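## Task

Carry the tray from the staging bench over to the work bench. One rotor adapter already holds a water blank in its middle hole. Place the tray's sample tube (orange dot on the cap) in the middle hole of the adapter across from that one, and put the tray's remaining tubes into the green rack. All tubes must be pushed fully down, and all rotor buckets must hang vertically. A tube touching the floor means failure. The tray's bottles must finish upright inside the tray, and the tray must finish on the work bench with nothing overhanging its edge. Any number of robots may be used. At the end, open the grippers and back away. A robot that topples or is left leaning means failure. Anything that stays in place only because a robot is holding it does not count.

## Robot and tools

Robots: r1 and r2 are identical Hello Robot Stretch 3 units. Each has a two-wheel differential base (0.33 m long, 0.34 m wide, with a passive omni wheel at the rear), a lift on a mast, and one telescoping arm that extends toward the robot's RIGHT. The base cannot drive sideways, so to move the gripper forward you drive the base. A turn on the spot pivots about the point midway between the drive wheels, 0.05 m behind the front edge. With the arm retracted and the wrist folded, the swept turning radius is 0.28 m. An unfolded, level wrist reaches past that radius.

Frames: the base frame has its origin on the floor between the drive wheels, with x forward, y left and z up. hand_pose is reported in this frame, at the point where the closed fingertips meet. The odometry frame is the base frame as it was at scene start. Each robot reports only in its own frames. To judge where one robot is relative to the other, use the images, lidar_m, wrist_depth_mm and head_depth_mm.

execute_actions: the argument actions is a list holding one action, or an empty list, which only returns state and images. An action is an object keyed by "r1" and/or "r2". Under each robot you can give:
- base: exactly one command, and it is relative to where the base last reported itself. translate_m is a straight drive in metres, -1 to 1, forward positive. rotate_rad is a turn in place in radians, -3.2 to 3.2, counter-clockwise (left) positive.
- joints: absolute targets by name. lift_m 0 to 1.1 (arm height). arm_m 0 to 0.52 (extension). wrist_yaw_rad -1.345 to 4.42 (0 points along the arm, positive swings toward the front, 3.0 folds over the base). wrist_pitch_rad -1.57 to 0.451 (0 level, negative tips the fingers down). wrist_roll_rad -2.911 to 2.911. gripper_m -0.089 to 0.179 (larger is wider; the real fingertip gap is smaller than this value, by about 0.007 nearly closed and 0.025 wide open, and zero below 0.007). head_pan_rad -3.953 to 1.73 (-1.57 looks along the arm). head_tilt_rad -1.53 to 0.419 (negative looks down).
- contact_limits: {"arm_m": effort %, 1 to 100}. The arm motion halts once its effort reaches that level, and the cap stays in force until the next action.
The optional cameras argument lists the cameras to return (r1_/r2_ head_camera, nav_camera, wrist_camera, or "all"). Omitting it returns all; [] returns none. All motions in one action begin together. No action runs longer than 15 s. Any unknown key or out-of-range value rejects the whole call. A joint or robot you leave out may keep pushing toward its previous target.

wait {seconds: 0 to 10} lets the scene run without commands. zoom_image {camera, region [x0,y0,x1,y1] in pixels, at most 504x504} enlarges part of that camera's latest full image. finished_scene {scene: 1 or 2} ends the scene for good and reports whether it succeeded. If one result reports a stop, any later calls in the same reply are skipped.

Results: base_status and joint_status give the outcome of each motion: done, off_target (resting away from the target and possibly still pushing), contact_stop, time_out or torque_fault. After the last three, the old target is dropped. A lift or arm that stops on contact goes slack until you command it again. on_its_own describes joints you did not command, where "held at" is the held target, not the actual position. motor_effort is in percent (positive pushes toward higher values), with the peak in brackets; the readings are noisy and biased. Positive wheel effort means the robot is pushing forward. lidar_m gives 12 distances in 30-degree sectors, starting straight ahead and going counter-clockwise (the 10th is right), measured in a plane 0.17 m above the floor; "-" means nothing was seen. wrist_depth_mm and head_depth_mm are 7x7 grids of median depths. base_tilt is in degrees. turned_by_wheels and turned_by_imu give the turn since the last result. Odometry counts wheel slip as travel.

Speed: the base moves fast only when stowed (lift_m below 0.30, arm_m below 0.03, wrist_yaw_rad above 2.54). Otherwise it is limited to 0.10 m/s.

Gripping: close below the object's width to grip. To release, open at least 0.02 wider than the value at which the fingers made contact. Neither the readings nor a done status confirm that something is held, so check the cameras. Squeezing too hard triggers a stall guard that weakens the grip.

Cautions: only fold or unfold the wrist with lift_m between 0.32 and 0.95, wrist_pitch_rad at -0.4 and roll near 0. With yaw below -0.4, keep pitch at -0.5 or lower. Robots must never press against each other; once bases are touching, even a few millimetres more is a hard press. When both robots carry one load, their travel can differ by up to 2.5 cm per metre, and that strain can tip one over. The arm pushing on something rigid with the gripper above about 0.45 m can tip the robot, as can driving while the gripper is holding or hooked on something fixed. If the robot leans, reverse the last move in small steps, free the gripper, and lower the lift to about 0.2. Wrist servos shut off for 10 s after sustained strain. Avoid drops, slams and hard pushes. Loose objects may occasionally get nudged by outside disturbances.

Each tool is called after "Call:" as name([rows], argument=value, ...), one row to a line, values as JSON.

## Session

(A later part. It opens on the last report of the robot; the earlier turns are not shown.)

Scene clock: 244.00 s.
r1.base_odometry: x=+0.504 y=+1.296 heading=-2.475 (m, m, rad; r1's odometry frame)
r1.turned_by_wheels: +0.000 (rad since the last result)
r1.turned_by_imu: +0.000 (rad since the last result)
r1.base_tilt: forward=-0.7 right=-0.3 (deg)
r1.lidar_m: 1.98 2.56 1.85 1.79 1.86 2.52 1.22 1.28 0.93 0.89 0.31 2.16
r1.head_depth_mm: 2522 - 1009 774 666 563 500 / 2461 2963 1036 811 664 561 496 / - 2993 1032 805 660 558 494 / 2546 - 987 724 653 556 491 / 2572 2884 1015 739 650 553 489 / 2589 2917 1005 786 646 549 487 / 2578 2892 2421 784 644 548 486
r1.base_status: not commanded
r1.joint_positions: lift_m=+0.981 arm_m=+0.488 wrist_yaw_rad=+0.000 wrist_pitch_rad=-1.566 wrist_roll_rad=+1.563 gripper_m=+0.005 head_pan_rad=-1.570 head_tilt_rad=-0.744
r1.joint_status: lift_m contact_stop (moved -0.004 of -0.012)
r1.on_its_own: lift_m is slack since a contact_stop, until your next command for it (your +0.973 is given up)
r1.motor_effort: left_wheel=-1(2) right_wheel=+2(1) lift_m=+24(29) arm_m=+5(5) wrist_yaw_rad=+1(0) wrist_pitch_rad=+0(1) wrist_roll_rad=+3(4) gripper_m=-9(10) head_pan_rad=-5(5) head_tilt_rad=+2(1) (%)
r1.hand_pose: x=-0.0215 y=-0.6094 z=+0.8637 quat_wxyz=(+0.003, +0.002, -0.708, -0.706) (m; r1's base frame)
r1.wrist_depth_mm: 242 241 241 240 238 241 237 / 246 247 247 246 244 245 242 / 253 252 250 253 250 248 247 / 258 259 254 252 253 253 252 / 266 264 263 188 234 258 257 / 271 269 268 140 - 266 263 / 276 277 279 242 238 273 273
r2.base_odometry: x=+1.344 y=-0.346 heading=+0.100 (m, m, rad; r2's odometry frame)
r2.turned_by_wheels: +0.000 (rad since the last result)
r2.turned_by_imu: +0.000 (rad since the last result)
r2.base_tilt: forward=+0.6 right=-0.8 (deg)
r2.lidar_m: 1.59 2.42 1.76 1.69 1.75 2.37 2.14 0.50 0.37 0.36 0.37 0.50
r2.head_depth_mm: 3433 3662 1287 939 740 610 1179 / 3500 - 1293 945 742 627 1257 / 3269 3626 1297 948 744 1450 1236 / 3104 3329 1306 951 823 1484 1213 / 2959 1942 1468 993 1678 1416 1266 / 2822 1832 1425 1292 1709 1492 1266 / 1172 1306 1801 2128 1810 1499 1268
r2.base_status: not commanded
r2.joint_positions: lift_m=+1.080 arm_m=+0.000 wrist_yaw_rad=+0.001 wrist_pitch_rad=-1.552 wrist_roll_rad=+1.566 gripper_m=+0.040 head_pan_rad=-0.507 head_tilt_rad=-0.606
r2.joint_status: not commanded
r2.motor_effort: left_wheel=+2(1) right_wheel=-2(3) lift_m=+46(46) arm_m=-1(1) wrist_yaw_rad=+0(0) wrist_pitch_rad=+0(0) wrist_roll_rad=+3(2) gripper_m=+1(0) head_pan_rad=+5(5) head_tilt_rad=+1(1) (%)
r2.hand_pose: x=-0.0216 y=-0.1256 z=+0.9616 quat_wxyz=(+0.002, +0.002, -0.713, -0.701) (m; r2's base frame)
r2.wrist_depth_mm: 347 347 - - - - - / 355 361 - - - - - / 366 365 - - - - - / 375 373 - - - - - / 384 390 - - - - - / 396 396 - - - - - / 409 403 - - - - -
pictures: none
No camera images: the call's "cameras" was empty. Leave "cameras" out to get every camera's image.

Seated at 0.983.

Call:
execute_actions([
  {"r1":{"joints":{"gripper_m":0.058,"lift_m":0.986}}},
], cameras=[])

Call:
execute_actions([
  {"r1":{"joints":{"lift_m":1.09}}},
], cameras=["r1_wrist_camera","r1_head_camera"])

Call:
execute_actions([
  {"r1":{"joints":{"arm_m":0.369},"base":{"translate_m":-0.32}}},
], cameras=[])

Call:
execute_actions([
  {"r1":{"joints":{"lift_m":1.02}}},
], cameras=["r1_wrist_camera"])

Scene clock: 246.60 s.
r1.base_odometry: x=+0.504 y=+1.296 heading=-2.475 (m, m, rad; r1's odometry frame)
r1.turned_by_wheels: +0.000 (rad since the last result)
r1.turned_by_imu: +0.000 (rad since the last result)
r1.base_tilt: forward=-0.7 right=-0.3 (deg)
r1.lidar_m: 1.98 2.57 1.86 1.79 1.84 2.51 1.22 1.28 0.92 0.89 0.31 2.15
r1.head_depth_mm: 2554 - 1011 771 667 564 498 / - 2917 1039 809 663 561 496 / - 2927 1024 803 658 559 495 / 2528 - 1003 724 656 556 491 / 2572 2882 1009 737 650 551 490 / 2577 2897 1001 788 649 550 487 / 2568 2881 2412 784 643 547 485
r1.base_status: not commanded
r1.joint_positions: lift_m=+0.986 arm_m=+0.488 wrist_yaw_rad=+0.000 wrist_pitch_rad=-1.564 wrist_roll_rad=+1.563 gripper_m=+0.058 head_pan_rad=-1.570 head_tilt_rad=-0.744
r1.joint_status: all done
r1.motor_effort: left_wheel=-1(2) right_wheel=+1(2) lift_m=+26(26) arm_m=+5(5) wrist_yaw_rad=+0(0) wrist_pitch_rad=-1(1) wrist_roll_rad=+3(4) gripper_m=+1(78) head_pan_rad=-4(5) head_tilt_rad=+1(2) (%)
r1.hand_pose: x=-0.0215 y=-0.6098 z=+0.8682 quat_wxyz=(+0.003, +0.002, -0.709, -0.705) (m; r1's base frame)
r1.wrist_depth_mm: 245 246 243 243 243 242 239 / 249 251 248 246 247 247 246 / 258 258 254 254 253 251 250 / 263 263 262 258 255 259 256 / 268 268 267 196 205 262 263 / 275 274 - 144 - 269 269 / 281 280 282 244 227 277 275
r2.base_odometry: x=+1.344 y=-0.346 heading=+0.100 (m, m, rad; r2's odometry frame)
r2.turned_by_wheels: +0.000 (rad since the last result)
r2.turned_by_imu: +0.000 (rad since the last result)
r2.base_tilt: forward=+0.8 right=-0.9 (deg)
r2.lidar_m: 1.59 2.43 1.76 1.69 1.74 2.38 2.14 0.50 0.37 0.36 0.37 0.50
r2.head_depth_mm: 3431 3693 1284 941 740 609 1181 / 3519 - 1297 942 743 628 1258 / 3279 3560 1304 947 745 1444 1232 / 3107 3301 1307 950 821 1486 1211 / 2947 1935 1466 992 1681 1414 1263 / 2818 1832 1427 1288 1708 1497 1271 / 1173 1305 1797 2135 1817 1495 1268
r2.base_status: not commanded
r2.joint_positions: lift_m=+1.080 arm_m=+0.000 wrist_yaw_rad=+0.001 wrist_pitch_rad=-1.552 wrist_roll_rad=+1.566 gripper_m=+0.040 head_pan_rad=-0.507 head_tilt_rad=-0.606
r2.joint_status: not commanded
r2.motor_effort: left_wheel=+2(2) right_wheel=-2(3) lift_m=+46(45) arm_m=-1(1) wrist_yaw_rad=+0(1) wrist_pitch_rad=+0(0) wrist_roll_rad=+2(2) gripper_m=+1(1) head_pan_rad=+4(5) head_tilt_rad=+1(2) (%)
r2.hand_pose: x=-0.0216 y=-0.1256 z=+0.9616 quat_wxyz=(+0.002, +0.002, -0.713, -0.701) (m; r2's base frame)
r2.wrist_depth_mm: 344 348 - - - - - / 354 356 - - - - - / 364 366 - - - - - / 374 377 - - - - - / 390 392 - - - - - / 396 396 - - - - - / 411 406 - - - - -
pictures: none
No camera images: the call's "cameras" was empty. Leave "cameras" out to get every camera's image.

Scene clock: 248.37 s.
r1.base_odometry: x=+0.504 y=+1.296 heading=-2.475 (m, m, rad; r1's odometry frame)
r1.turned_by_wheels: +0.000 (rad since the last result)
r1.turned_by_imu: +0.000 (rad since the last result)
r1.base_tilt: forward=-0.7 right=-0.2 (deg)
r1.lidar_m: 1.97 2.56 1.86 1.79 1.85 2.52 1.22 1.27 0.92 0.89 0.31 2.16
r1.head_depth_mm: 2598 2929 1052 776 666 564 499 / 2581 2883 1038 809 664 562 496 / 2533 2870 1034 805 659 557 493 / - 2956 999 724 655 554 491 / 2596 2897 1013 740 651 553 490 / 2574 2925 1002 789 646 550 488 / 2584 2891 2426 781 644 548 485
r1.base_status: not commanded
r1.joint_positions: lift_m=+1.090 arm_m=+0.488 wrist_yaw_rad=+0.000 wrist_pitch_rad=-1.564 wrist_roll_rad=+1.563 gripper_m=+0.058 head_pan_rad=-1.570 head_tilt_rad=-0.744
r1.joint_status: all done
r1.motor_effort: left_wheel=-1(1) right_wheel=+1(0) lift_m=+27(27) arm_m=+5(5) wrist_yaw_rad=-1(0) wrist_pitch_rad=-1(1) wrist_roll_rad=+3(3) gripper_m=+1(1) head_pan_rad=-5(5) head_tilt_rad=+1(1) (%)
r1.hand_pose: x=-0.0215 y=-0.6099 z=+0.9722 quat_wxyz=(+0.003, +0.002, -0.709, -0.705) (m; r1's base frame)
r1.wrist_depth_mm: 349 341 341 340 342 338 333 / 354 349 346 344 347 347 346 / 364 358 358 353 361 350 354 / 371 371 361 315 361 359 365 / 379 377 372 342 368 369 369 / 381 379 - 382 - 370 376 / 394 394 395 394 394 387 383
r2.base_odometry: x=+1.344 y=-0.346 heading=+0.100 (m, m, rad; r2's odometry frame)
r2.turned_by_wheels: +0.000 (rad since the last result)
r2.turned_by_imu: +0.000 (rad since the last result)
r2.base_tilt: forward=+0.6 right=-0.9 (deg)
r2.lidar_m: 1.58 2.43 1.76 1.69 1.75 2.37 2.14 0.50 0.37 0.36 0.37 0.50
r2.head_depth_mm: 3448 3684 1286 940 740 609 1185 / 3503 - 1292 941 745 627 1261 / 3313 3580 1301 946 745 1443 1236 / 3087 3267 1306 949 822 1490 1209 / 2973 1933 1471 991 1681 1423 1265 / 2807 1822 1422 1290 1707 1495 1268 / 1172 1308 1796 2137 1814 1491 1275
r2.base_status: not commanded
r2.joint_positions: lift_m=+1.080 arm_m=+0.000 wrist_yaw_rad=+0.001 wrist_pitch_rad=-1.552 wrist_roll_rad=+1.566 gripper_m=+0.040 head_pan_rad=-0.507 head_tilt_rad=-0.606
r2.joint_status: not commanded
r2.motor_effort: left_wheel=+2(1) right_wheel=-3(3) lift_m=+45(45) arm_m=-1(1) wrist_yaw_rad=+1(0) wrist_pitch_rad=+0(0) wrist_roll_rad=+2(2) gripper_m=+1(0) head_pan_rad=+5(5) head_tilt_rad=+2(2) (%)
r2.hand_pose: x=-0.0216 y=-0.1256 z=+0.9616 quat_wxyz=(+0.002, +0.002, -0.713, -0.701) (m; r2's base frame)
r2.wrist_depth_mm: 349 351 - - - - - / 358 358 - - - - - / 364 369 - - - - - / 375 378 - - - - - / 384 384 - - - - - / 400 397 - - - - - / 409 407 - - - - -
pictures: r1_head_camera (sideways: a quarter turn clockwise sets it upright), r1_wrist_camera
camera_calibration (this result's frames):
r1_head_camera: T_world_to_cam=[[-0.0421231, 0.664775, -0.745855, 0.995304], [0.998797, 0.00924664, -0.0481669, 0.0579512], [-0.0251235, -0.746986, -0.664364, 0.826022], [0, 0, 0, 1]] pos_world=[0.00479639, -0.0451616, 1.29392]
r1_wrist_camera: T_world_to_cam=[[0.0104889, 0.999711, -0.0216521, 0.636681], [0.988962, -0.00717073, 0.147996, -0.0923158], [0.147798, -0.0229655, -0.988751, 1.10973], [0, 0, 0, 1]] pos_world=[-0.0793964, -0.611673, 1.12469]
Images, in order (width x height): r1_head_camera 896x504, r1_wrist_camera 644x364.

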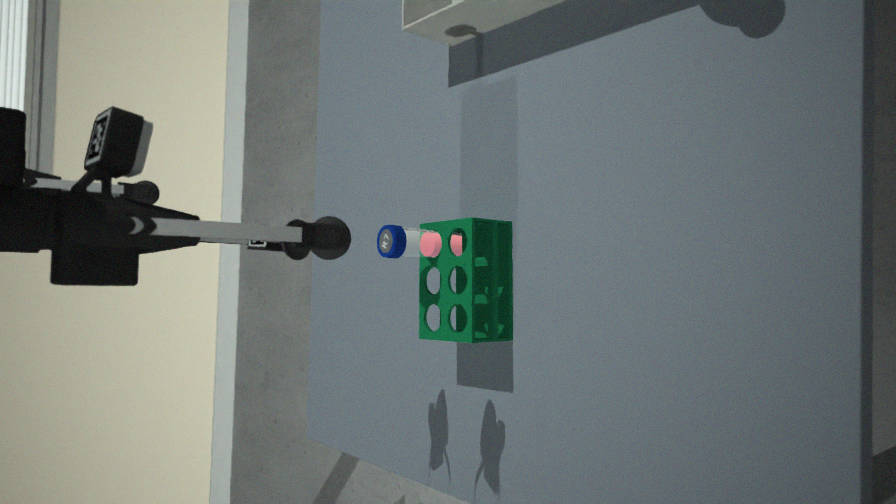

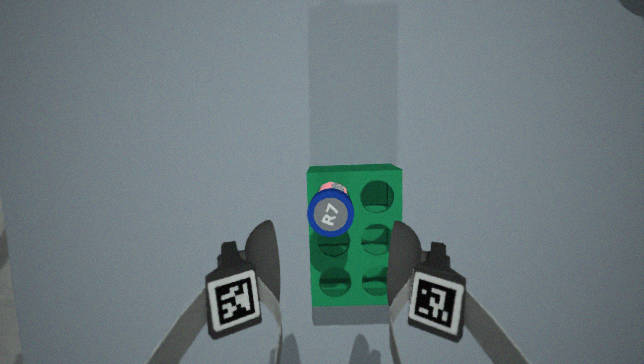

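Scene clock: 252.53 s.
r1.base_odometry: x=+0.756 y=+1.494 heading=-2.475 (m, m, rad; r1's odometry frame)
r1.turned_by_wheels: +0.000 (rad since the last result)
r1.turned_by_imu: -0.001 (rad since the last result)
r1.base_tilt: forward=-0.7 right=-0.2 (deg)
r1.lidar_m: 2.30 2.56 1.85 1.78 1.85 2.50 1.08 0.91 0.93 0.89 0.92 0.57
r1.head_depth_mm: 2597 2902 1053 711 628 561 498 / 2670 2988 1042 713 625 559 505 / - 3006 1034 774 631 555 503 / 2508 - 1020 755 452 476 502 / 2579 2923 1014 768 643 509 498 / 2496 2799 1002 786 647 550 498 / 2571 2867 991 782 644 549 495
r1.base_status: done
r1.joint_positions: lift_m=+1.090 arm_m=+0.369 wrist_yaw_rad=+0.000 wrist_pitch_rad=-1.564 wrist_roll_rad=+1.563 gripper_m=+0.058 head_pan_rad=-1.570 head_tilt_rad=-0.744
r1.joint_status: all done
r1.motor_effort: left_wheel=-1(5) right_wheel=+1(2) lift_m=+26(26) arm_m=-5(6) wrist_yaw_rad=+1(0) wrist_pitch_rad=-1(1) wrist_roll_rad=+3(4) gripper_m=+0(0) head_pan_rad=-5(4) head_tilt_rad=+1(2) (%)
r1.hand_pose: x=-0.0215 y=-0.4918 z=+0.9722 quat_wxyz=(+0.003, +0.002, -0.709, -0.705) (m; r1's base frame)
r1.wrist_depth_mm: 342 297 336 281 335 337 339 / 354 342 349 289 342 343 344 / 361 356 355 353 352 347 311 / 364 367 363 303 355 332 - / 378 370 373 340 361 247 221 / 388 386 - 380 - 352 210 / 397 394 395 388 393 379 -
r2.base_odometry: x=+1.344 y=-0.346 heading=+0.100 (m, m, rad; r2's odometry frame)
r2.turned_by_wheels: +0.000 (rad since the last result)
r2.turned_by_imu: +0.000 (rad since the last result)
r2.base_tilt: forward=+0.8 right=-0.8 (deg)
r2.lidar_m: 1.58 2.44 1.76 1.69 1.75 2.37 2.14 0.50 0.37 0.36 0.37 0.50
r2.head_depth_mm: 3445 3624 1295 941 741 610 1181 / 3518 - 1298 943 743 629 1260 / 3302 3578 1300 946 744 1439 1233 / 3099 3327 1306 947 823 1487 1211 / 2951 1933 1466 992 1676 1421 1268 / 2817 1826 1428 1289 1710 1496 1270 / 1171 1305 1795 2147 1820 1501 1267
r2.base_status: not commanded
r2.joint_positions: lift_m=+1.080 arm_m=+0.000 wrist_yaw_rad=+0.001 wrist_pitch_rad=-1.552 wrist_roll_rad=+1.566 gripper_m=+0.040 head_pan_rad=-0.507 head_tilt_rad=-0.606
r2.joint_status: not commanded
r2.motor_effort: left_wheel=+1(2) right_wheel=-3(3) lift_m=+45(45) arm_m=-1(1) wrist_yaw_rad=+0(1) wrist_pitch_rad=+0(0) wrist_roll_rad=+2(2) gripper_m=+0(1) head_pan_rad=+5(5) head_tilt_rad=+2(2) (%)
r2.hand_pose: x=-0.0216 y=-0.1256 z=+0.9616 quat_wxyz=(+0.002, +0.002, -0.713, -0.701) (m; r2's base frame)
r2.wrist_depth_mm: 349 348 - - - - - / 356 357 - - - - - / 361 371 - - - - - / 375 378 - - - - - / 387 388 - - - - - / 395 397 - - - - - / 415 403 - - - - -
pictures: none
No camera images: the call's "cameras" was empty. Leave "cameras" out to get every camera's image.

Scene clock: 254.00 s.
r1.base_odometry: x=+0.756 y=+1.494 heading=-2.475 (m, m, rad; r1's odometry frame)
r1.turned_by_wheels: +0.000 (rad since the last result)
r1.turned_by_imu: +0.000 (rad since the last result)
r1.base_tilt: forward=-0.8 right=-0.3 (deg)
r1.lidar_m: 2.29 2.56 1.85 1.79 1.85 2.51 1.08 0.91 0.93 0.89 0.92 0.56
r1.head_depth_mm: - 2983 1049 711 630 561 498 / - 2973 1002 711 626 559 505 / - 2964 990 776 631 555 504 / 2591 - 965 763 452 478 501 / 2580 2896 1013 766 643 509 499 / 2512 2792 1008 787 646 550 496 / 2602 2881 998 781 644 547 495
r1.base_status: not commanded
r1.joint_positions: lift_m=+1.020 arm_m=+0.369 wrist_yaw_rad=+0.000 wrist_pitch_rad=-1.564 wrist_roll_rad=+1.563 gripper_m=+0.058 head_pan_rad=-1.570 head_tilt_rad=-0.744
r1.joint_status: all done
r1.motor_effort: left_wheel=-1(1) right_wheel=+2(2) lift_m=+22(23) arm_m=-5(6) wrist_yaw_rad=+0(0) wrist_pitch_rad=-1(1) wrist_roll_rad=+4(4) gripper_m=+2(1) head_pan_rad=-5(4) head_tilt_rad=+1(2) (%)
r1.hand_pose: x=-0.0215 y=-0.4918 z=+0.9024 quat_wxyz=(+0.003, +0.002, -0.709, -0.705) (m; r1's base frame)
r1.wrist_depth_mm: 230 274 273 161 246 272 264 / 284 277 282 280 277 276 266 / 287 288 286 282 283 282 267 / 296 291 291 233 257 289 253 / 301 290 299 175 264 245 180 / 312 272 - 251 - 261 166 / 320 319 320 319 312 314 180
r2.base_odometry: x=+1.344 y=-0.346 heading=+0.100 (m, m, rad; r2's odometry frame)
r2.turned_by_wheels: +0.000 (rad since the last result)
r2.turned_by_imu: +0.000 (rad since the last result)
r2.base_tilt: forward=+0.7 right=-0.7 (deg)
r2.lidar_m: 1.59 2.43 1.76 1.69 1.75 2.37 2.14 0.50 0.37 0.36 0.37 0.50
r2.head_depth_mm: 3386 3667 1292 941 741 610 1181 / 3515 - 1298 945 743 627 1253 / 3290 3549 1300 947 744 1446 1233 / 3119 3260 1306 950 824 1488 1213 / 2982 1934 1465 988 1676 1418 1271 / 2806 1823 1423 1301 1712 1486 1267 / 1166 1306 1792 2142 1809 1494 1274
r2.base_status: not commanded
r2.joint_positions: lift_m=+1.080 arm_m=+0.000 wrist_yaw_rad=+0.001 wrist_pitch_rad=-1.552 wrist_roll_rad=+1.566 gripper_m=+0.040 head_pan_rad=-0.507 head_tilt_rad=-0.606
r2.joint_status: not commanded
r2.motor_effort: left_wheel=+2(2) right_wheel=-3(3) lift_m=+45(46) arm_m=-1(1) wrist_yaw_rad=+0(0) wrist_pitch_rad=+0(0) wrist_roll_rad=+2(2) gripper_m=-1(1) head_pan_rad=+5(5) head_tilt_rad=+2(2) (%)
r2.hand_pose: x=-0.0216 y=-0.1256 z=+0.9616 quat_wxyz=(+0.002, +0.002, -0.713, -0.701) (m; r2's base frame)
r2.wrist_depth_mm: 347 348 - - - - - / 358 356 - - - - - / 368 368 - - - - - / 375 381 - - - - - / 387 390 - - - - - / 394 398 - - - - - / 407 412 - - - - -
pictures: r1_wrist_camera
camera_calibration (this result's frames):
r1_wrist_camera: T_world_to_cam=[[0.0104814, 0.999701, -0.0220943, 0.517545], [0.988962, -0.00709793, 0.147999, -0.081109], [0.147798, -0.0234016, -0.988741, 1.04322], [0, 0, 0, 1]] pos_world=[-0.0793965, -0.493553, 1.05491]
Images, in order (width x height): r1_wrist_camera 644x364.

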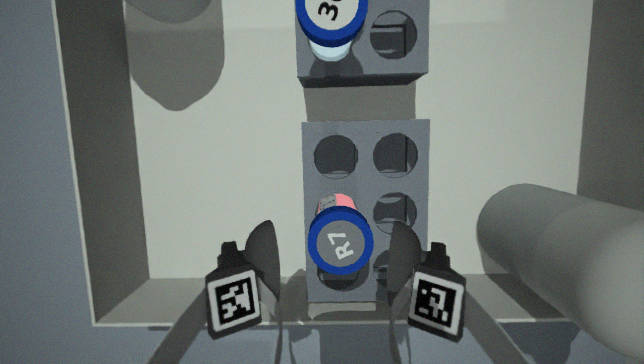

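Call:
execute_actions([
  {"r1":{"joints":{"lift_m":0.99,"arm_m":0.367}}},
], cameras=[])

Call:
execute_actions([
  {"r1":{"joints":{"gripper_m":0.005}}},
], cameras=[])

Call:
execute_actions([
  {"r1":{"joints":{"lift_m":1.1}}},
], cameras=["r1_wrist_camera"])

Call:
execute_actions([
  {"r1":{"base":{"translate_m":0.405}}},
], cameras=[])

Call:
execute_actions([
  {"r1":{"joints":{"lift_m":1.05,"arm_m":0.487}}},
], cameras=["r1_wrist_camera","r1_head_camera"])

Scene clock: 257.10 s.
r1.base_odometry: x=+0.756 y=+1.494 heading=-2.475 (m, m, rad; r1's odometry frame)
r1.turned_by_wheels: +0.000 (rad since the last result)
r1.turned_by_imu: +0.000 (rad since the last result)
r1.base_tilt: forward=-0.8 right=-0.2 (deg)
r1.lidar_m: 2.29 2.56 1.85 1.79 1.85 2.51 1.08 0.91 0.93 0.89 0.92 0.57
r1.head_depth_mm: 2528 - 1009 709 629 561 499 / 2486 2995 1041 712 627 558 505 / 2479 - 960 777 632 555 504 / 2540 2841 - 760 451 477 502 / 2562 2910 1010 767 644 508 499 / 2498 2816 1003 788 648 550 498 / 2581 2882 993 781 644 547 495
r1.base_status: not commanded
r1.joint_positions: lift_m=+0.990 arm_m=+0.367 wrist_yaw_rad=+0.000 wrist_pitch_rad=-1.564 wrist_roll_rad=+1.563 gripper_m=+0.058 head_pan_rad=-1.570 head_tilt_rad=-0.744
r1.joint_status: all done
r1.motor_effort: left_wheel=+0(1) right_wheel=+2(0) lift_m=+22(24) arm_m=-6(7) wrist_yaw_rad=+0(0) wrist_pitch_rad=-1(1) wrist_roll_rad=+4(4) gripper_m=+0(0) head_pan_rad=-5(5) head_tilt_rad=+1(1) (%)
r1.hand_pose: x=-0.0215 y=-0.4898 z=+0.8724 quat_wxyz=(+0.003, +0.002, -0.709, -0.705) (m; r1's base frame)
r1.wrist_depth_mm: 211 246 247 189 215 243 243 / 210 251 251 236 248 247 248 / 209 257 257 255 198 253 251 / 208 264 261 210 201 260 253 / 218 267 267 155 238 239 180 / 218 276 - 147 - 259 160 / 285 231 217 214 212 219 169
r2.base_odometry: x=+1.344 y=-0.346 heading=+0.100 (m, m, rad; r2's odometry frame)
r2.turned_by_wheels: +0.000 (rad since the last result)
r2.turned_by_imu: +0.000 (rad since the last result)
r2.base_tilt: forward=+0.7 right=-0.7 (deg)
r2.lidar_m: 1.59 2.44 1.76 1.69 1.74 2.36 2.14 0.50 0.37 0.36 0.37 0.50
r2.head_depth_mm: 3420 3660 1285 939 739 610 1181 / 3516 - 1294 943 742 628 1261 / 3313 3584 1302 949 745 1445 1233 / 3126 3297 1308 949 822 1488 1207 / 2936 1939 1467 989 1679 1424 1262 / 2796 1836 1425 1290 1708 1497 1268 / 1172 1303 1806 2138 1817 1500 1266
r2.base_status: not commanded
r2.joint_positions: lift_m=+1.080 arm_m=+0.000 wrist_yaw_rad=+0.001 wrist_pitch_rad=-1.552 wrist_roll_rad=+1.566 gripper_m=+0.040 head_pan_rad=-0.507 head_tilt_rad=-0.606
r2.joint_status: not commanded
r2.motor_effort: left_wheel=+1(1) right_wheel=-2(2) lift_m=+46(45) arm_m=-1(1) wrist_yaw_rad=+0(0) wrist_pitch_rad=+0(0) wrist_roll_rad=+2(2) gripper_m=-1(1) head_pan_rad=+5(5) head_tilt_rad=+2(1) (%)
r2.hand_pose: x=-0.0216 y=-0.1256 z=+0.9616 quat_wxyz=(+0.002, +0.002, -0.713, -0.701) (m; r2's base frame)
r2.wrist_depth_mm: 351 347 - - - - - / 359 358 - - - - - / 364 370 - - - - - / 375 377 - - - - - / 390 385 - - - - - / 398 397 - - - - - / 413 413 - - - - -
pictures: none
No camera images: the call's "cameras" was empty. Leave "cameras" out to get every camera's image.

Scene clock: 258.10 s.
r1.base_odometry: x=+0.756 y=+1.494 heading=-2.475 (m, m, rad; r1's odometry frame)
r1.turned_by_wheels: +0.000 (rad since the last result)
r1.turned_by_imu: +0.000 (rad since the last result)
r1.base_tilt: forward=-0.7 right=-0.4 (deg)
r1.lidar_m: 2.30 2.56 1.85 1.78 1.85 2.51 1.08 0.91 0.93 0.89 0.93 0.56
r1.head_depth_mm: 2523 - 1011 711 629 561 498 / 2495 3026 1042 712 626 558 505 / 2467 - 957 776 631 556 504 / 2520 2833 - 767 452 477 502 / 2600 2881 1009 768 642 510 499 / 2506 2796 1002 787 646 551 498 / 2597 2869 994 782 646 548 494
r1.base_status: not commanded
r1.joint_positions: lift_m=+0.990 arm_m=+0.367 wrist_yaw_rad=+0.000 wrist_pitch_rad=-1.564 wrist_roll_rad=+1.563 gripper_m=+0.005 head_pan_rad=-1.570 head_tilt_rad=-0.744
r1.joint_status: all done
r1.motor_effort: left_wheel=-1(1) right_wheel=+1(1) lift_m=+22(22) arm_m=-6(5) wrist_yaw_rad=+0(0) wrist_pitch_rad=-1(1) wrist_roll_rad=+4(4) gripper_m=-10(84) head_pan_rad=-5(5) head_tilt_rad=+2(1) (%)
r1.hand_pose: x=-0.0215 y=-0.4898 z=+0.8724 quat_wxyz=(+0.003, +0.002, -0.709, -0.705) (m; r1's base frame)
r1.wrist_depth_mm: 208 248 247 189 215 242 242 / 210 252 249 236 248 248 247 / 208 260 257 255 199 256 248 / 208 261 264 211 201 260 252 / 219 269 268 147 259 242 180 / 217 270 272 144 - 261 160 / 284 231 216 216 211 220 169
r2.base_odometry: x=+1.344 y=-0.346 heading=+0.100 (m, m, rad; r2's odometry frame)
r2.turned_by_wheels: +0.000 (rad since the last result)
r2.turned_by_imu: +0.000 (rad since the last result)
r2.base_tilt: forward=+0.7 right=-0.9 (deg)
r2.lidar_m: 1.59 2.44 1.76 1.69 1.75 2.38 2.14 0.50 0.37 0.36 0.37 0.50
r2.head_depth_mm: 3434 3641 1288 940 741 610 1182 / 3482 - 1294 943 742 629 1255 / 3286 3565 1300 948 744 1443 1231 / 3095 3251 1307 949 822 1488 1210 / 2940 1929 1470 990 1670 1417 1270 / 2829 1834 1421 1289 1707 1493 1265 / 1172 1307 1799 2154 1808 1498 1269
r2.base_status: not commanded
r2.joint_positions: lift_m=+1.080 arm_m=+0.000 wrist_yaw_rad=+0.001 wrist_pitch_rad=-1.552 wrist_roll_rad=+1.566 gripper_m=+0.040 head_pan_rad=-0.507 head_tilt_rad=-0.606
r2.joint_status: not commanded
r2.motor_effort: left_wheel=+1(2) right_wheel=-2(2) lift_m=+46(45) arm_m=-1(1) wrist_yaw_rad=-1(0) wrist_pitch_rad=+0(0) wrist_roll_rad=+2(2) gripper_m=+1(2) head_pan_rad=+5(5) head_tilt_rad=+1(1) (%)
r2.hand_pose: x=-0.0216 y=-0.1256 z=+0.9616 quat_wxyz=(+0.002, +0.002, -0.713, -0.701) (m; r2's base frame)
r2.wrist_depth_mm: 347 345 - - - - - / 355 357 - - - - - / 365 370 - - - - - / 374 376 - - - - - / 383 385 - - - - - / 395 397 - - - - - / 406 416 - - - - -
pictures: none
No camera images: the call's "cameras" was empty. Leave "cameras" out to get every camera's image.

Scene clock: 259.93 s.
r1.base_odometry: x=+0.756 y=+1.494 heading=-2.475 (m, m, rad; r1's odometry frame)
r1.turned_by_wheels: +0.000 (rad since the last result)
r1.turned_by_imu: +0.000 (rad since the last result)
r1.base_tilt: forward=-0.7 right=-0.3 (deg)
r1.lidar_m: 2.30 2.56 1.86 1.79 1.85 2.50 1.08 0.90 0.93 0.89 0.92 0.57
r1.head_depth_mm: 2573 2889 1051 711 628 561 498 / 2632 2979 1043 713 627 559 505 / - 2948 1035 776 632 556 503 / 2509 2965 1023 749 452 478 501 / 2590 2927 1013 769 644 509 499 / 2482 2794 1005 788 648 550 497 / 2584 2861 999 782 644 549 495
r1.base_status: not commanded
r1.joint_positions: lift_m=+1.100 arm_m=+0.367 wrist_yaw_rad=+0.000 wrist_pitch_rad=-1.564 wrist_roll_rad=+1.563 gripper_m=+0.005 head_pan_rad=-1.570 head_tilt_rad=-0.744
r1.joint_status: all done
r1.motor_effort: left_wheel=-1(1) right_wheel=+1(2) lift_m=+26(30) arm_m=-5(6) wrist_yaw_rad=-1(0) wrist_pitch_rad=-1(1) wrist_roll_rad=+4(3) gripper_m=-11(10) head_pan_rad=-5(5) head_tilt_rad=+1(1) (%)
r1.hand_pose: x=-0.0215 y=-0.4898 z=+0.9822 quat_wxyz=(+0.003, +0.002, -0.709, -0.705) (m; r1's base frame)
r1.wrist_depth_mm: 355 318 347 292 344 344 355 / 364 353 356 308 355 351 - / 372 367 364 359 361 356 363 / 384 373 373 346 368 328 - / 391 383 382 147 376 247 231 / 392 391 365 144 - 387 247 / 405 403 401 402 401 397 -
r2.base_odometry: x=+1.344 y=-0.346 heading=+0.100 (m, m, rad; r2's odometry frame)
r2.turned_by_wheels: +0.000 (rad since the last result)
r2.turned_by_imu: +0.000 (rad since the last result)
r2.base_tilt: forward=+0.8 right=-0.9 (deg)
r2.lidar_m: 1.59 2.43 1.76 1.69 1.75 2.37 2.14 0.50 0.37 0.36 0.37 0.50
r2.head_depth_mm: 3414 3677 1288 940 742 610 1182 / 3493 - 1291 946 743 628 1259 / 3306 3552 1300 949 745 1447 1235 / 3141 3261 1307 949 820 1484 1215 / 2977 1948 1477 990 1677 1416 1263 / 2809 1837 1424 1291 1707 1494 1269 / 1176 1306 1792 2136 1818 1503 1271
r2.base_status: not commanded
r2.joint_positions: lift_m=+1.080 arm_m=+0.000 wrist_yaw_rad=+0.001 wrist_pitch_rad=-1.552 wrist_roll_rad=+1.566 gripper_m=+0.040 head_pan_rad=-0.507 head_tilt_rad=-0.606
r2.joint_status: not commanded
r2.motor_effort: left_wheel=+2(2) right_wheel=-3(2) lift_m=+45(46) arm_m=-1(1) wrist_yaw_rad=+0(0) wrist_pitch_rad=+0(0) wrist_roll_rad=+2(2) gripper_m=+0(0) head_pan_rad=+5(5) head_tilt_rad=+2(2) (%)
r2.hand_pose: x=-0.0216 y=-0.1256 z=+0.9616 quat_wxyz=(+0.002, +0.002, -0.713, -0.701) (m; r2's base frame)
r2.wrist_depth_mm: 347 344 - - - - - / 355 357 - - - - - / 364 370 - - - - - / 373 380 - - - - - / 385 389 - - - - - / 394 395 - - - - - / 407 409 - - - - -
pictures: r1_wrist_camera
camera_calibration (this result's frames):
r1_wrist_camera: T_world_to_cam=[[0.0104818, 0.999699, -0.0221642, 0.517394], [0.988962, -0.00708793, 0.148, -0.0928929], [0.147798, -0.0234709, -0.988739, 1.12208], [0, 0, 0, 1]] pos_world=[-0.0793965, -0.491561, 1.13466]
Images, in order (width x height): r1_wrist_camera 644x364.

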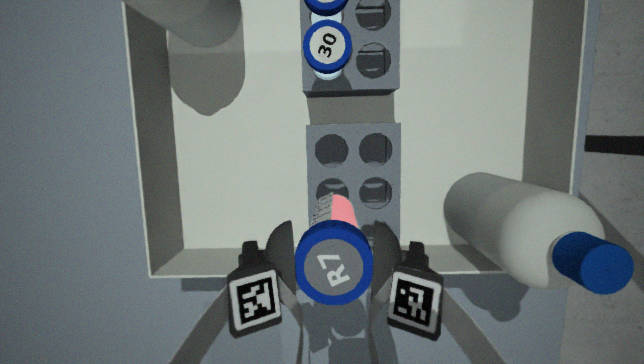

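Scene clock: 265.13 s.
r1.base_odometry: x=+0.437 y=+1.243 heading=-2.475 (m, m, rad; r1's odometry frame)
r1.turned_by_wheels: +0.000 (rad since the last result)
r1.turned_by_imu: +0.001 (rad since the last result)
r1.base_tilt: forward=-0.8 right=-0.3 (deg)
r1.lidar_m: 1.89 2.57 1.86 1.79 1.86 2.52 1.30 1.27 0.93 0.88 0.26 2.08
r1.head_depth_mm: 2585 2905 2556 816 667 563 500 / 2582 2993 1047 811 664 561 496 / - 2930 1032 732 660 559 494 / 2518 2950 1022 730 654 554 491 / 2579 2920 1016 791 652 552 490 / 2586 2917 2413 789 646 551 488 / 2568 2887 2425 1915 1536 548 485
r1.base_status: done
r1.joint_positions: lift_m=+1.100 arm_m=+0.367 wrist_yaw_rad=+0.000 wrist_pitch_rad=-1.564 wrist_roll_rad=+1.563 gripper_m=+0.005 head_pan_rad=-1.570 head_tilt_rad=-0.744
r1.joint_status: not commanded
r1.motor_effort: left_wheel=-2(3) right_wheel=+1(5) lift_m=+27(27) arm_m=-5(5) wrist_yaw_rad=+0(0) wrist_pitch_rad=-1(2) wrist_roll_rad=+3(4) gripper_m=-10(9) head_pan_rad=-5(5) head_tilt_rad=+1(1) (%)
r1.hand_pose: x=-0.0215 y=-0.4898 z=+0.9822 quat_wxyz=(+0.003, +0.002, -0.709, -0.705) (m; r1's base frame)
r1.wrist_depth_mm: 356 352 353 352 351 346 349 / 367 360 354 357 357 354 - / 370 364 307 367 368 360 363 / 380 380 316 368 374 371 - / 389 386 382 148 379 381 - / 399 398 395 144 - 387 - / 408 404 407 398 406 397 -
r2.base_odometry: x=+1.344 y=-0.346 heading=+0.100 (m, m, rad; r2's odometry frame)
r2.turned_by_wheels: +0.000 (rad since the last result)
r2.turned_by_imu: +0.000 (rad since the last result)
r2.base_tilt: forward=+0.6 right=-0.8 (deg)
r2.lidar_m: 1.59 2.44 1.77 1.69 1.75 2.37 2.14 0.50 0.37 0.36 0.37 0.50
r2.head_depth_mm: 3436 3647 1294 943 740 608 1180 / 3489 - 1296 944 741 629 1259 / 3312 3609 1300 946 746 1443 1235 / 3129 3277 1307 951 823 1482 1212 / 2939 1936 1465 991 1681 1423 1263 / 2827 1824 1430 1291 1709 1487 1269 / 1169 1309 1794 2131 1819 1493 1264
r2.base_status: not commanded
r2.joint_positions: lift_m=+1.080 arm_m=+0.000 wrist_yaw_rad=+0.001 wrist_pitch_rad=-1.552 wrist_roll_rad=+1.566 gripper_m=+0.040 head_pan_rad=-0.507 head_tilt_rad=-0.606
r2.joint_status: not commanded
r2.motor_effort: left_wheel=+1(1) right_wheel=-2(3) lift_m=+46(46) arm_m=-1(1) wrist_yaw_rad=+0(1) wrist_pitch_rad=+0(0) wrist_roll_rad=+2(2) gripper_m=+0(0) head_pan_rad=+5(5) head_tilt_rad=+2(1) (%)
r2.hand_pose: x=-0.0216 y=-0.1256 z=+0.9616 quat_wxyz=(+0.002, +0.002, -0.713, -0.701) (m; r2's base frame)
r2.wrist_depth_mm: 345 351 - - - - - / 352 359 - - - - - / 366 366 - - - - - / 375 376 - - - - - / 388 387 - - - - - / 397 403 - - - - - / 406 412 - - - - -
pictures: none
No camera images: the call's "cameras" was empty. Leave "cameras" out to get every camera's image.

Scene clock: 267.27 s.
r1.base_odometry: x=+0.437 y=+1.243 heading=-2.475 (m, m, rad; r1's odometry frame)
r1.turned_by_wheels: +0.000 (rad since the last result)
r1.turned_by_imu: +0.000 (rad since the last result)
r1.base_tilt: forward=-0.7 right=-0.2 (deg)
r1.lidar_m: 1.89 2.56 1.86 1.79 1.85 2.52 1.30 1.28 0.93 0.88 0.26 2.07
r1.head_depth_mm: 2690 2904 2550 816 667 564 498 / 2589 2938 1043 808 663 561 496 / - 2994 1030 734 659 558 493 / 2545 2965 1026 731 656 556 492 / 2577 2920 1014 791 654 552 490 / 2585 2880 2441 788 649 550 487 / 2566 2898 2406 1918 1535 548 485
r1.base_status: not commanded
r1.joint_positions: lift_m=+1.050 arm_m=+0.487 wrist_yaw_rad=+0.000 wrist_pitch_rad=-1.563 wrist_roll_rad=+1.563 gripper_m=+0.005 head_pan_rad=-1.570 head_tilt_rad=-0.744
r1.joint_status: all done
r1.motor_effort: left_wheel=-2(1) right_wheel=+1(1) lift_m=+22(23) arm_m=+5(7) wrist_yaw_rad=+0(1) wrist_pitch_rad=-2(2) wrist_roll_rad=+3(3) gripper_m=-10(11) head_pan_rad=-5(5) head_tilt_rad=+2(1) (%)
r1.hand_pose: x=-0.0215 y=-0.6091 z=+0.9324 quat_wxyz=(+0.003, +0.002, -0.710, -0.705) (m; r1's base frame)
r1.wrist_depth_mm: 307 310 303 299 302 299 296 / 314 311 312 195 307 308 307 / 320 320 321 261 314 316 312 / 329 326 323 265 319 320 323 / 338 335 336 147 333 331 328 / 343 341 344 143 - 337 337 / 351 346 349 349 346 342 341
r2.base_odometry: x=+1.344 y=-0.346 heading=+0.100 (m, m, rad; r2's odometry frame)
r2.turned_by_wheels: +0.000 (rad since the last result)
r2.turned_by_imu: +0.000 (rad since the last result)
r2.base_tilt: forward=+0.8 right=-0.8 (deg)
r2.lidar_m: 1.58 2.43 1.76 1.69 1.75 2.38 2.14 0.50 0.37 0.36 0.37 0.50
r2.head_depth_mm: 3436 3720 1285 941 741 609 1180 / 3492 - 1294 944 742 628 1253 / 3313 3572 1301 945 744 1447 1231 / 3114 3289 1303 952 823 1487 1214 / 2945 1927 1469 992 1675 1413 1264 / 2812 1825 1425 1293 1713 1485 1268 / 1170 1308 1798 2139 1813 1495 1272
r2.base_status: not commanded
r2.joint_positions: lift_m=+1.080 arm_m=+0.000 wrist_yaw_rad=+0.001 wrist_pitch_rad=-1.552 wrist_roll_rad=+1.566 gripper_m=+0.040 head_pan_rad=-0.507 head_tilt_rad=-0.606
r2.joint_status: not commanded
r2.motor_effort: left_wheel=+1(1) right_wheel=-2(2) lift_m=+45(45) arm_m=-1(1) wrist_yaw_rad=+0(1) wrist_pitch_rad=+0(0) wrist_roll_rad=+2(2) gripper_m=+2(1) head_pan_rad=+5(4) head_tilt_rad=+1(1) (%)
r2.hand_pose: x=-0.0216 y=-0.1256 z=+0.9616 quat_wxyz=(+0.002, +0.002, -0.713, -0.701) (m; r2's base frame)
r2.wrist_depth_mm: 348 354 - - - - - / 354 357 - - - - - / 365 367 - - - - - / 380 376 - - - - - / 384 384 - - - - - / 398 398 - - - - - / 412 412 - - - - -
pictures: r1_head_camera (sideways: a quarter turn clockwise sets it upright), r1_wrist_camera
camera_calibration (this result's frames):
r1_head_camera: T_world_to_cam=[[-0.0421081, 0.664758, -0.745871, 0.995325], [0.998797, 0.00922296, -0.0481671, 0.0579515], [-0.0251403, -0.747002, -0.664346, 0.825998], [0, 0, 0, 1]] pos_world=[0.00479537, -0.0451617, 1.29392]
r1_wrist_camera: T_world_to_cam=[[0.0106261, 0.999686, -0.0227096, 0.636042], [0.988961, -0.00714991, 0.148004, -0.0864129], [0.147795, -0.0240316, -0.988726, 1.0697], [0, 0, 0, 1]] pos_world=[-0.0793969, -0.610753, 1.08488]
Images, in order (width x height): r1_head_camera 896x504, r1_wrist_camera 644x364.

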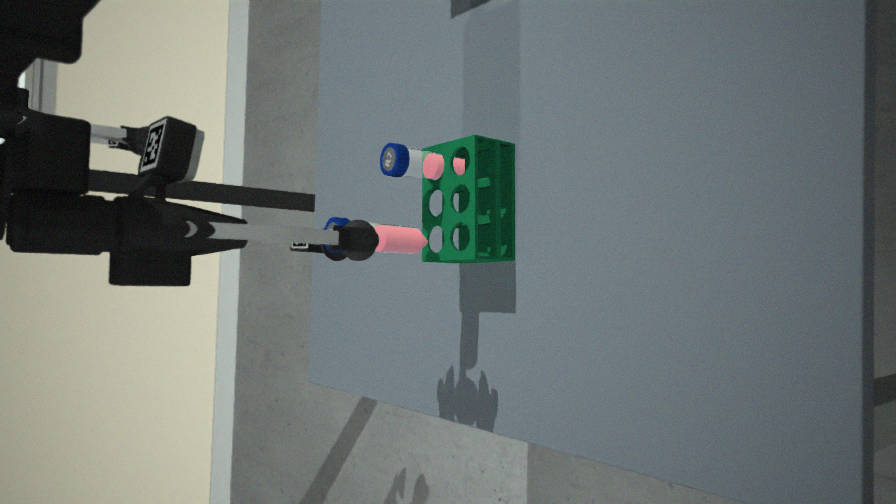

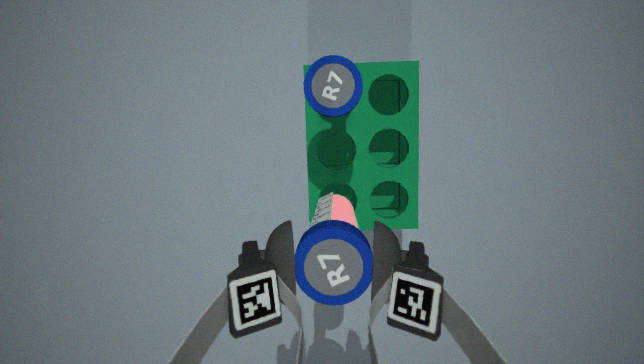

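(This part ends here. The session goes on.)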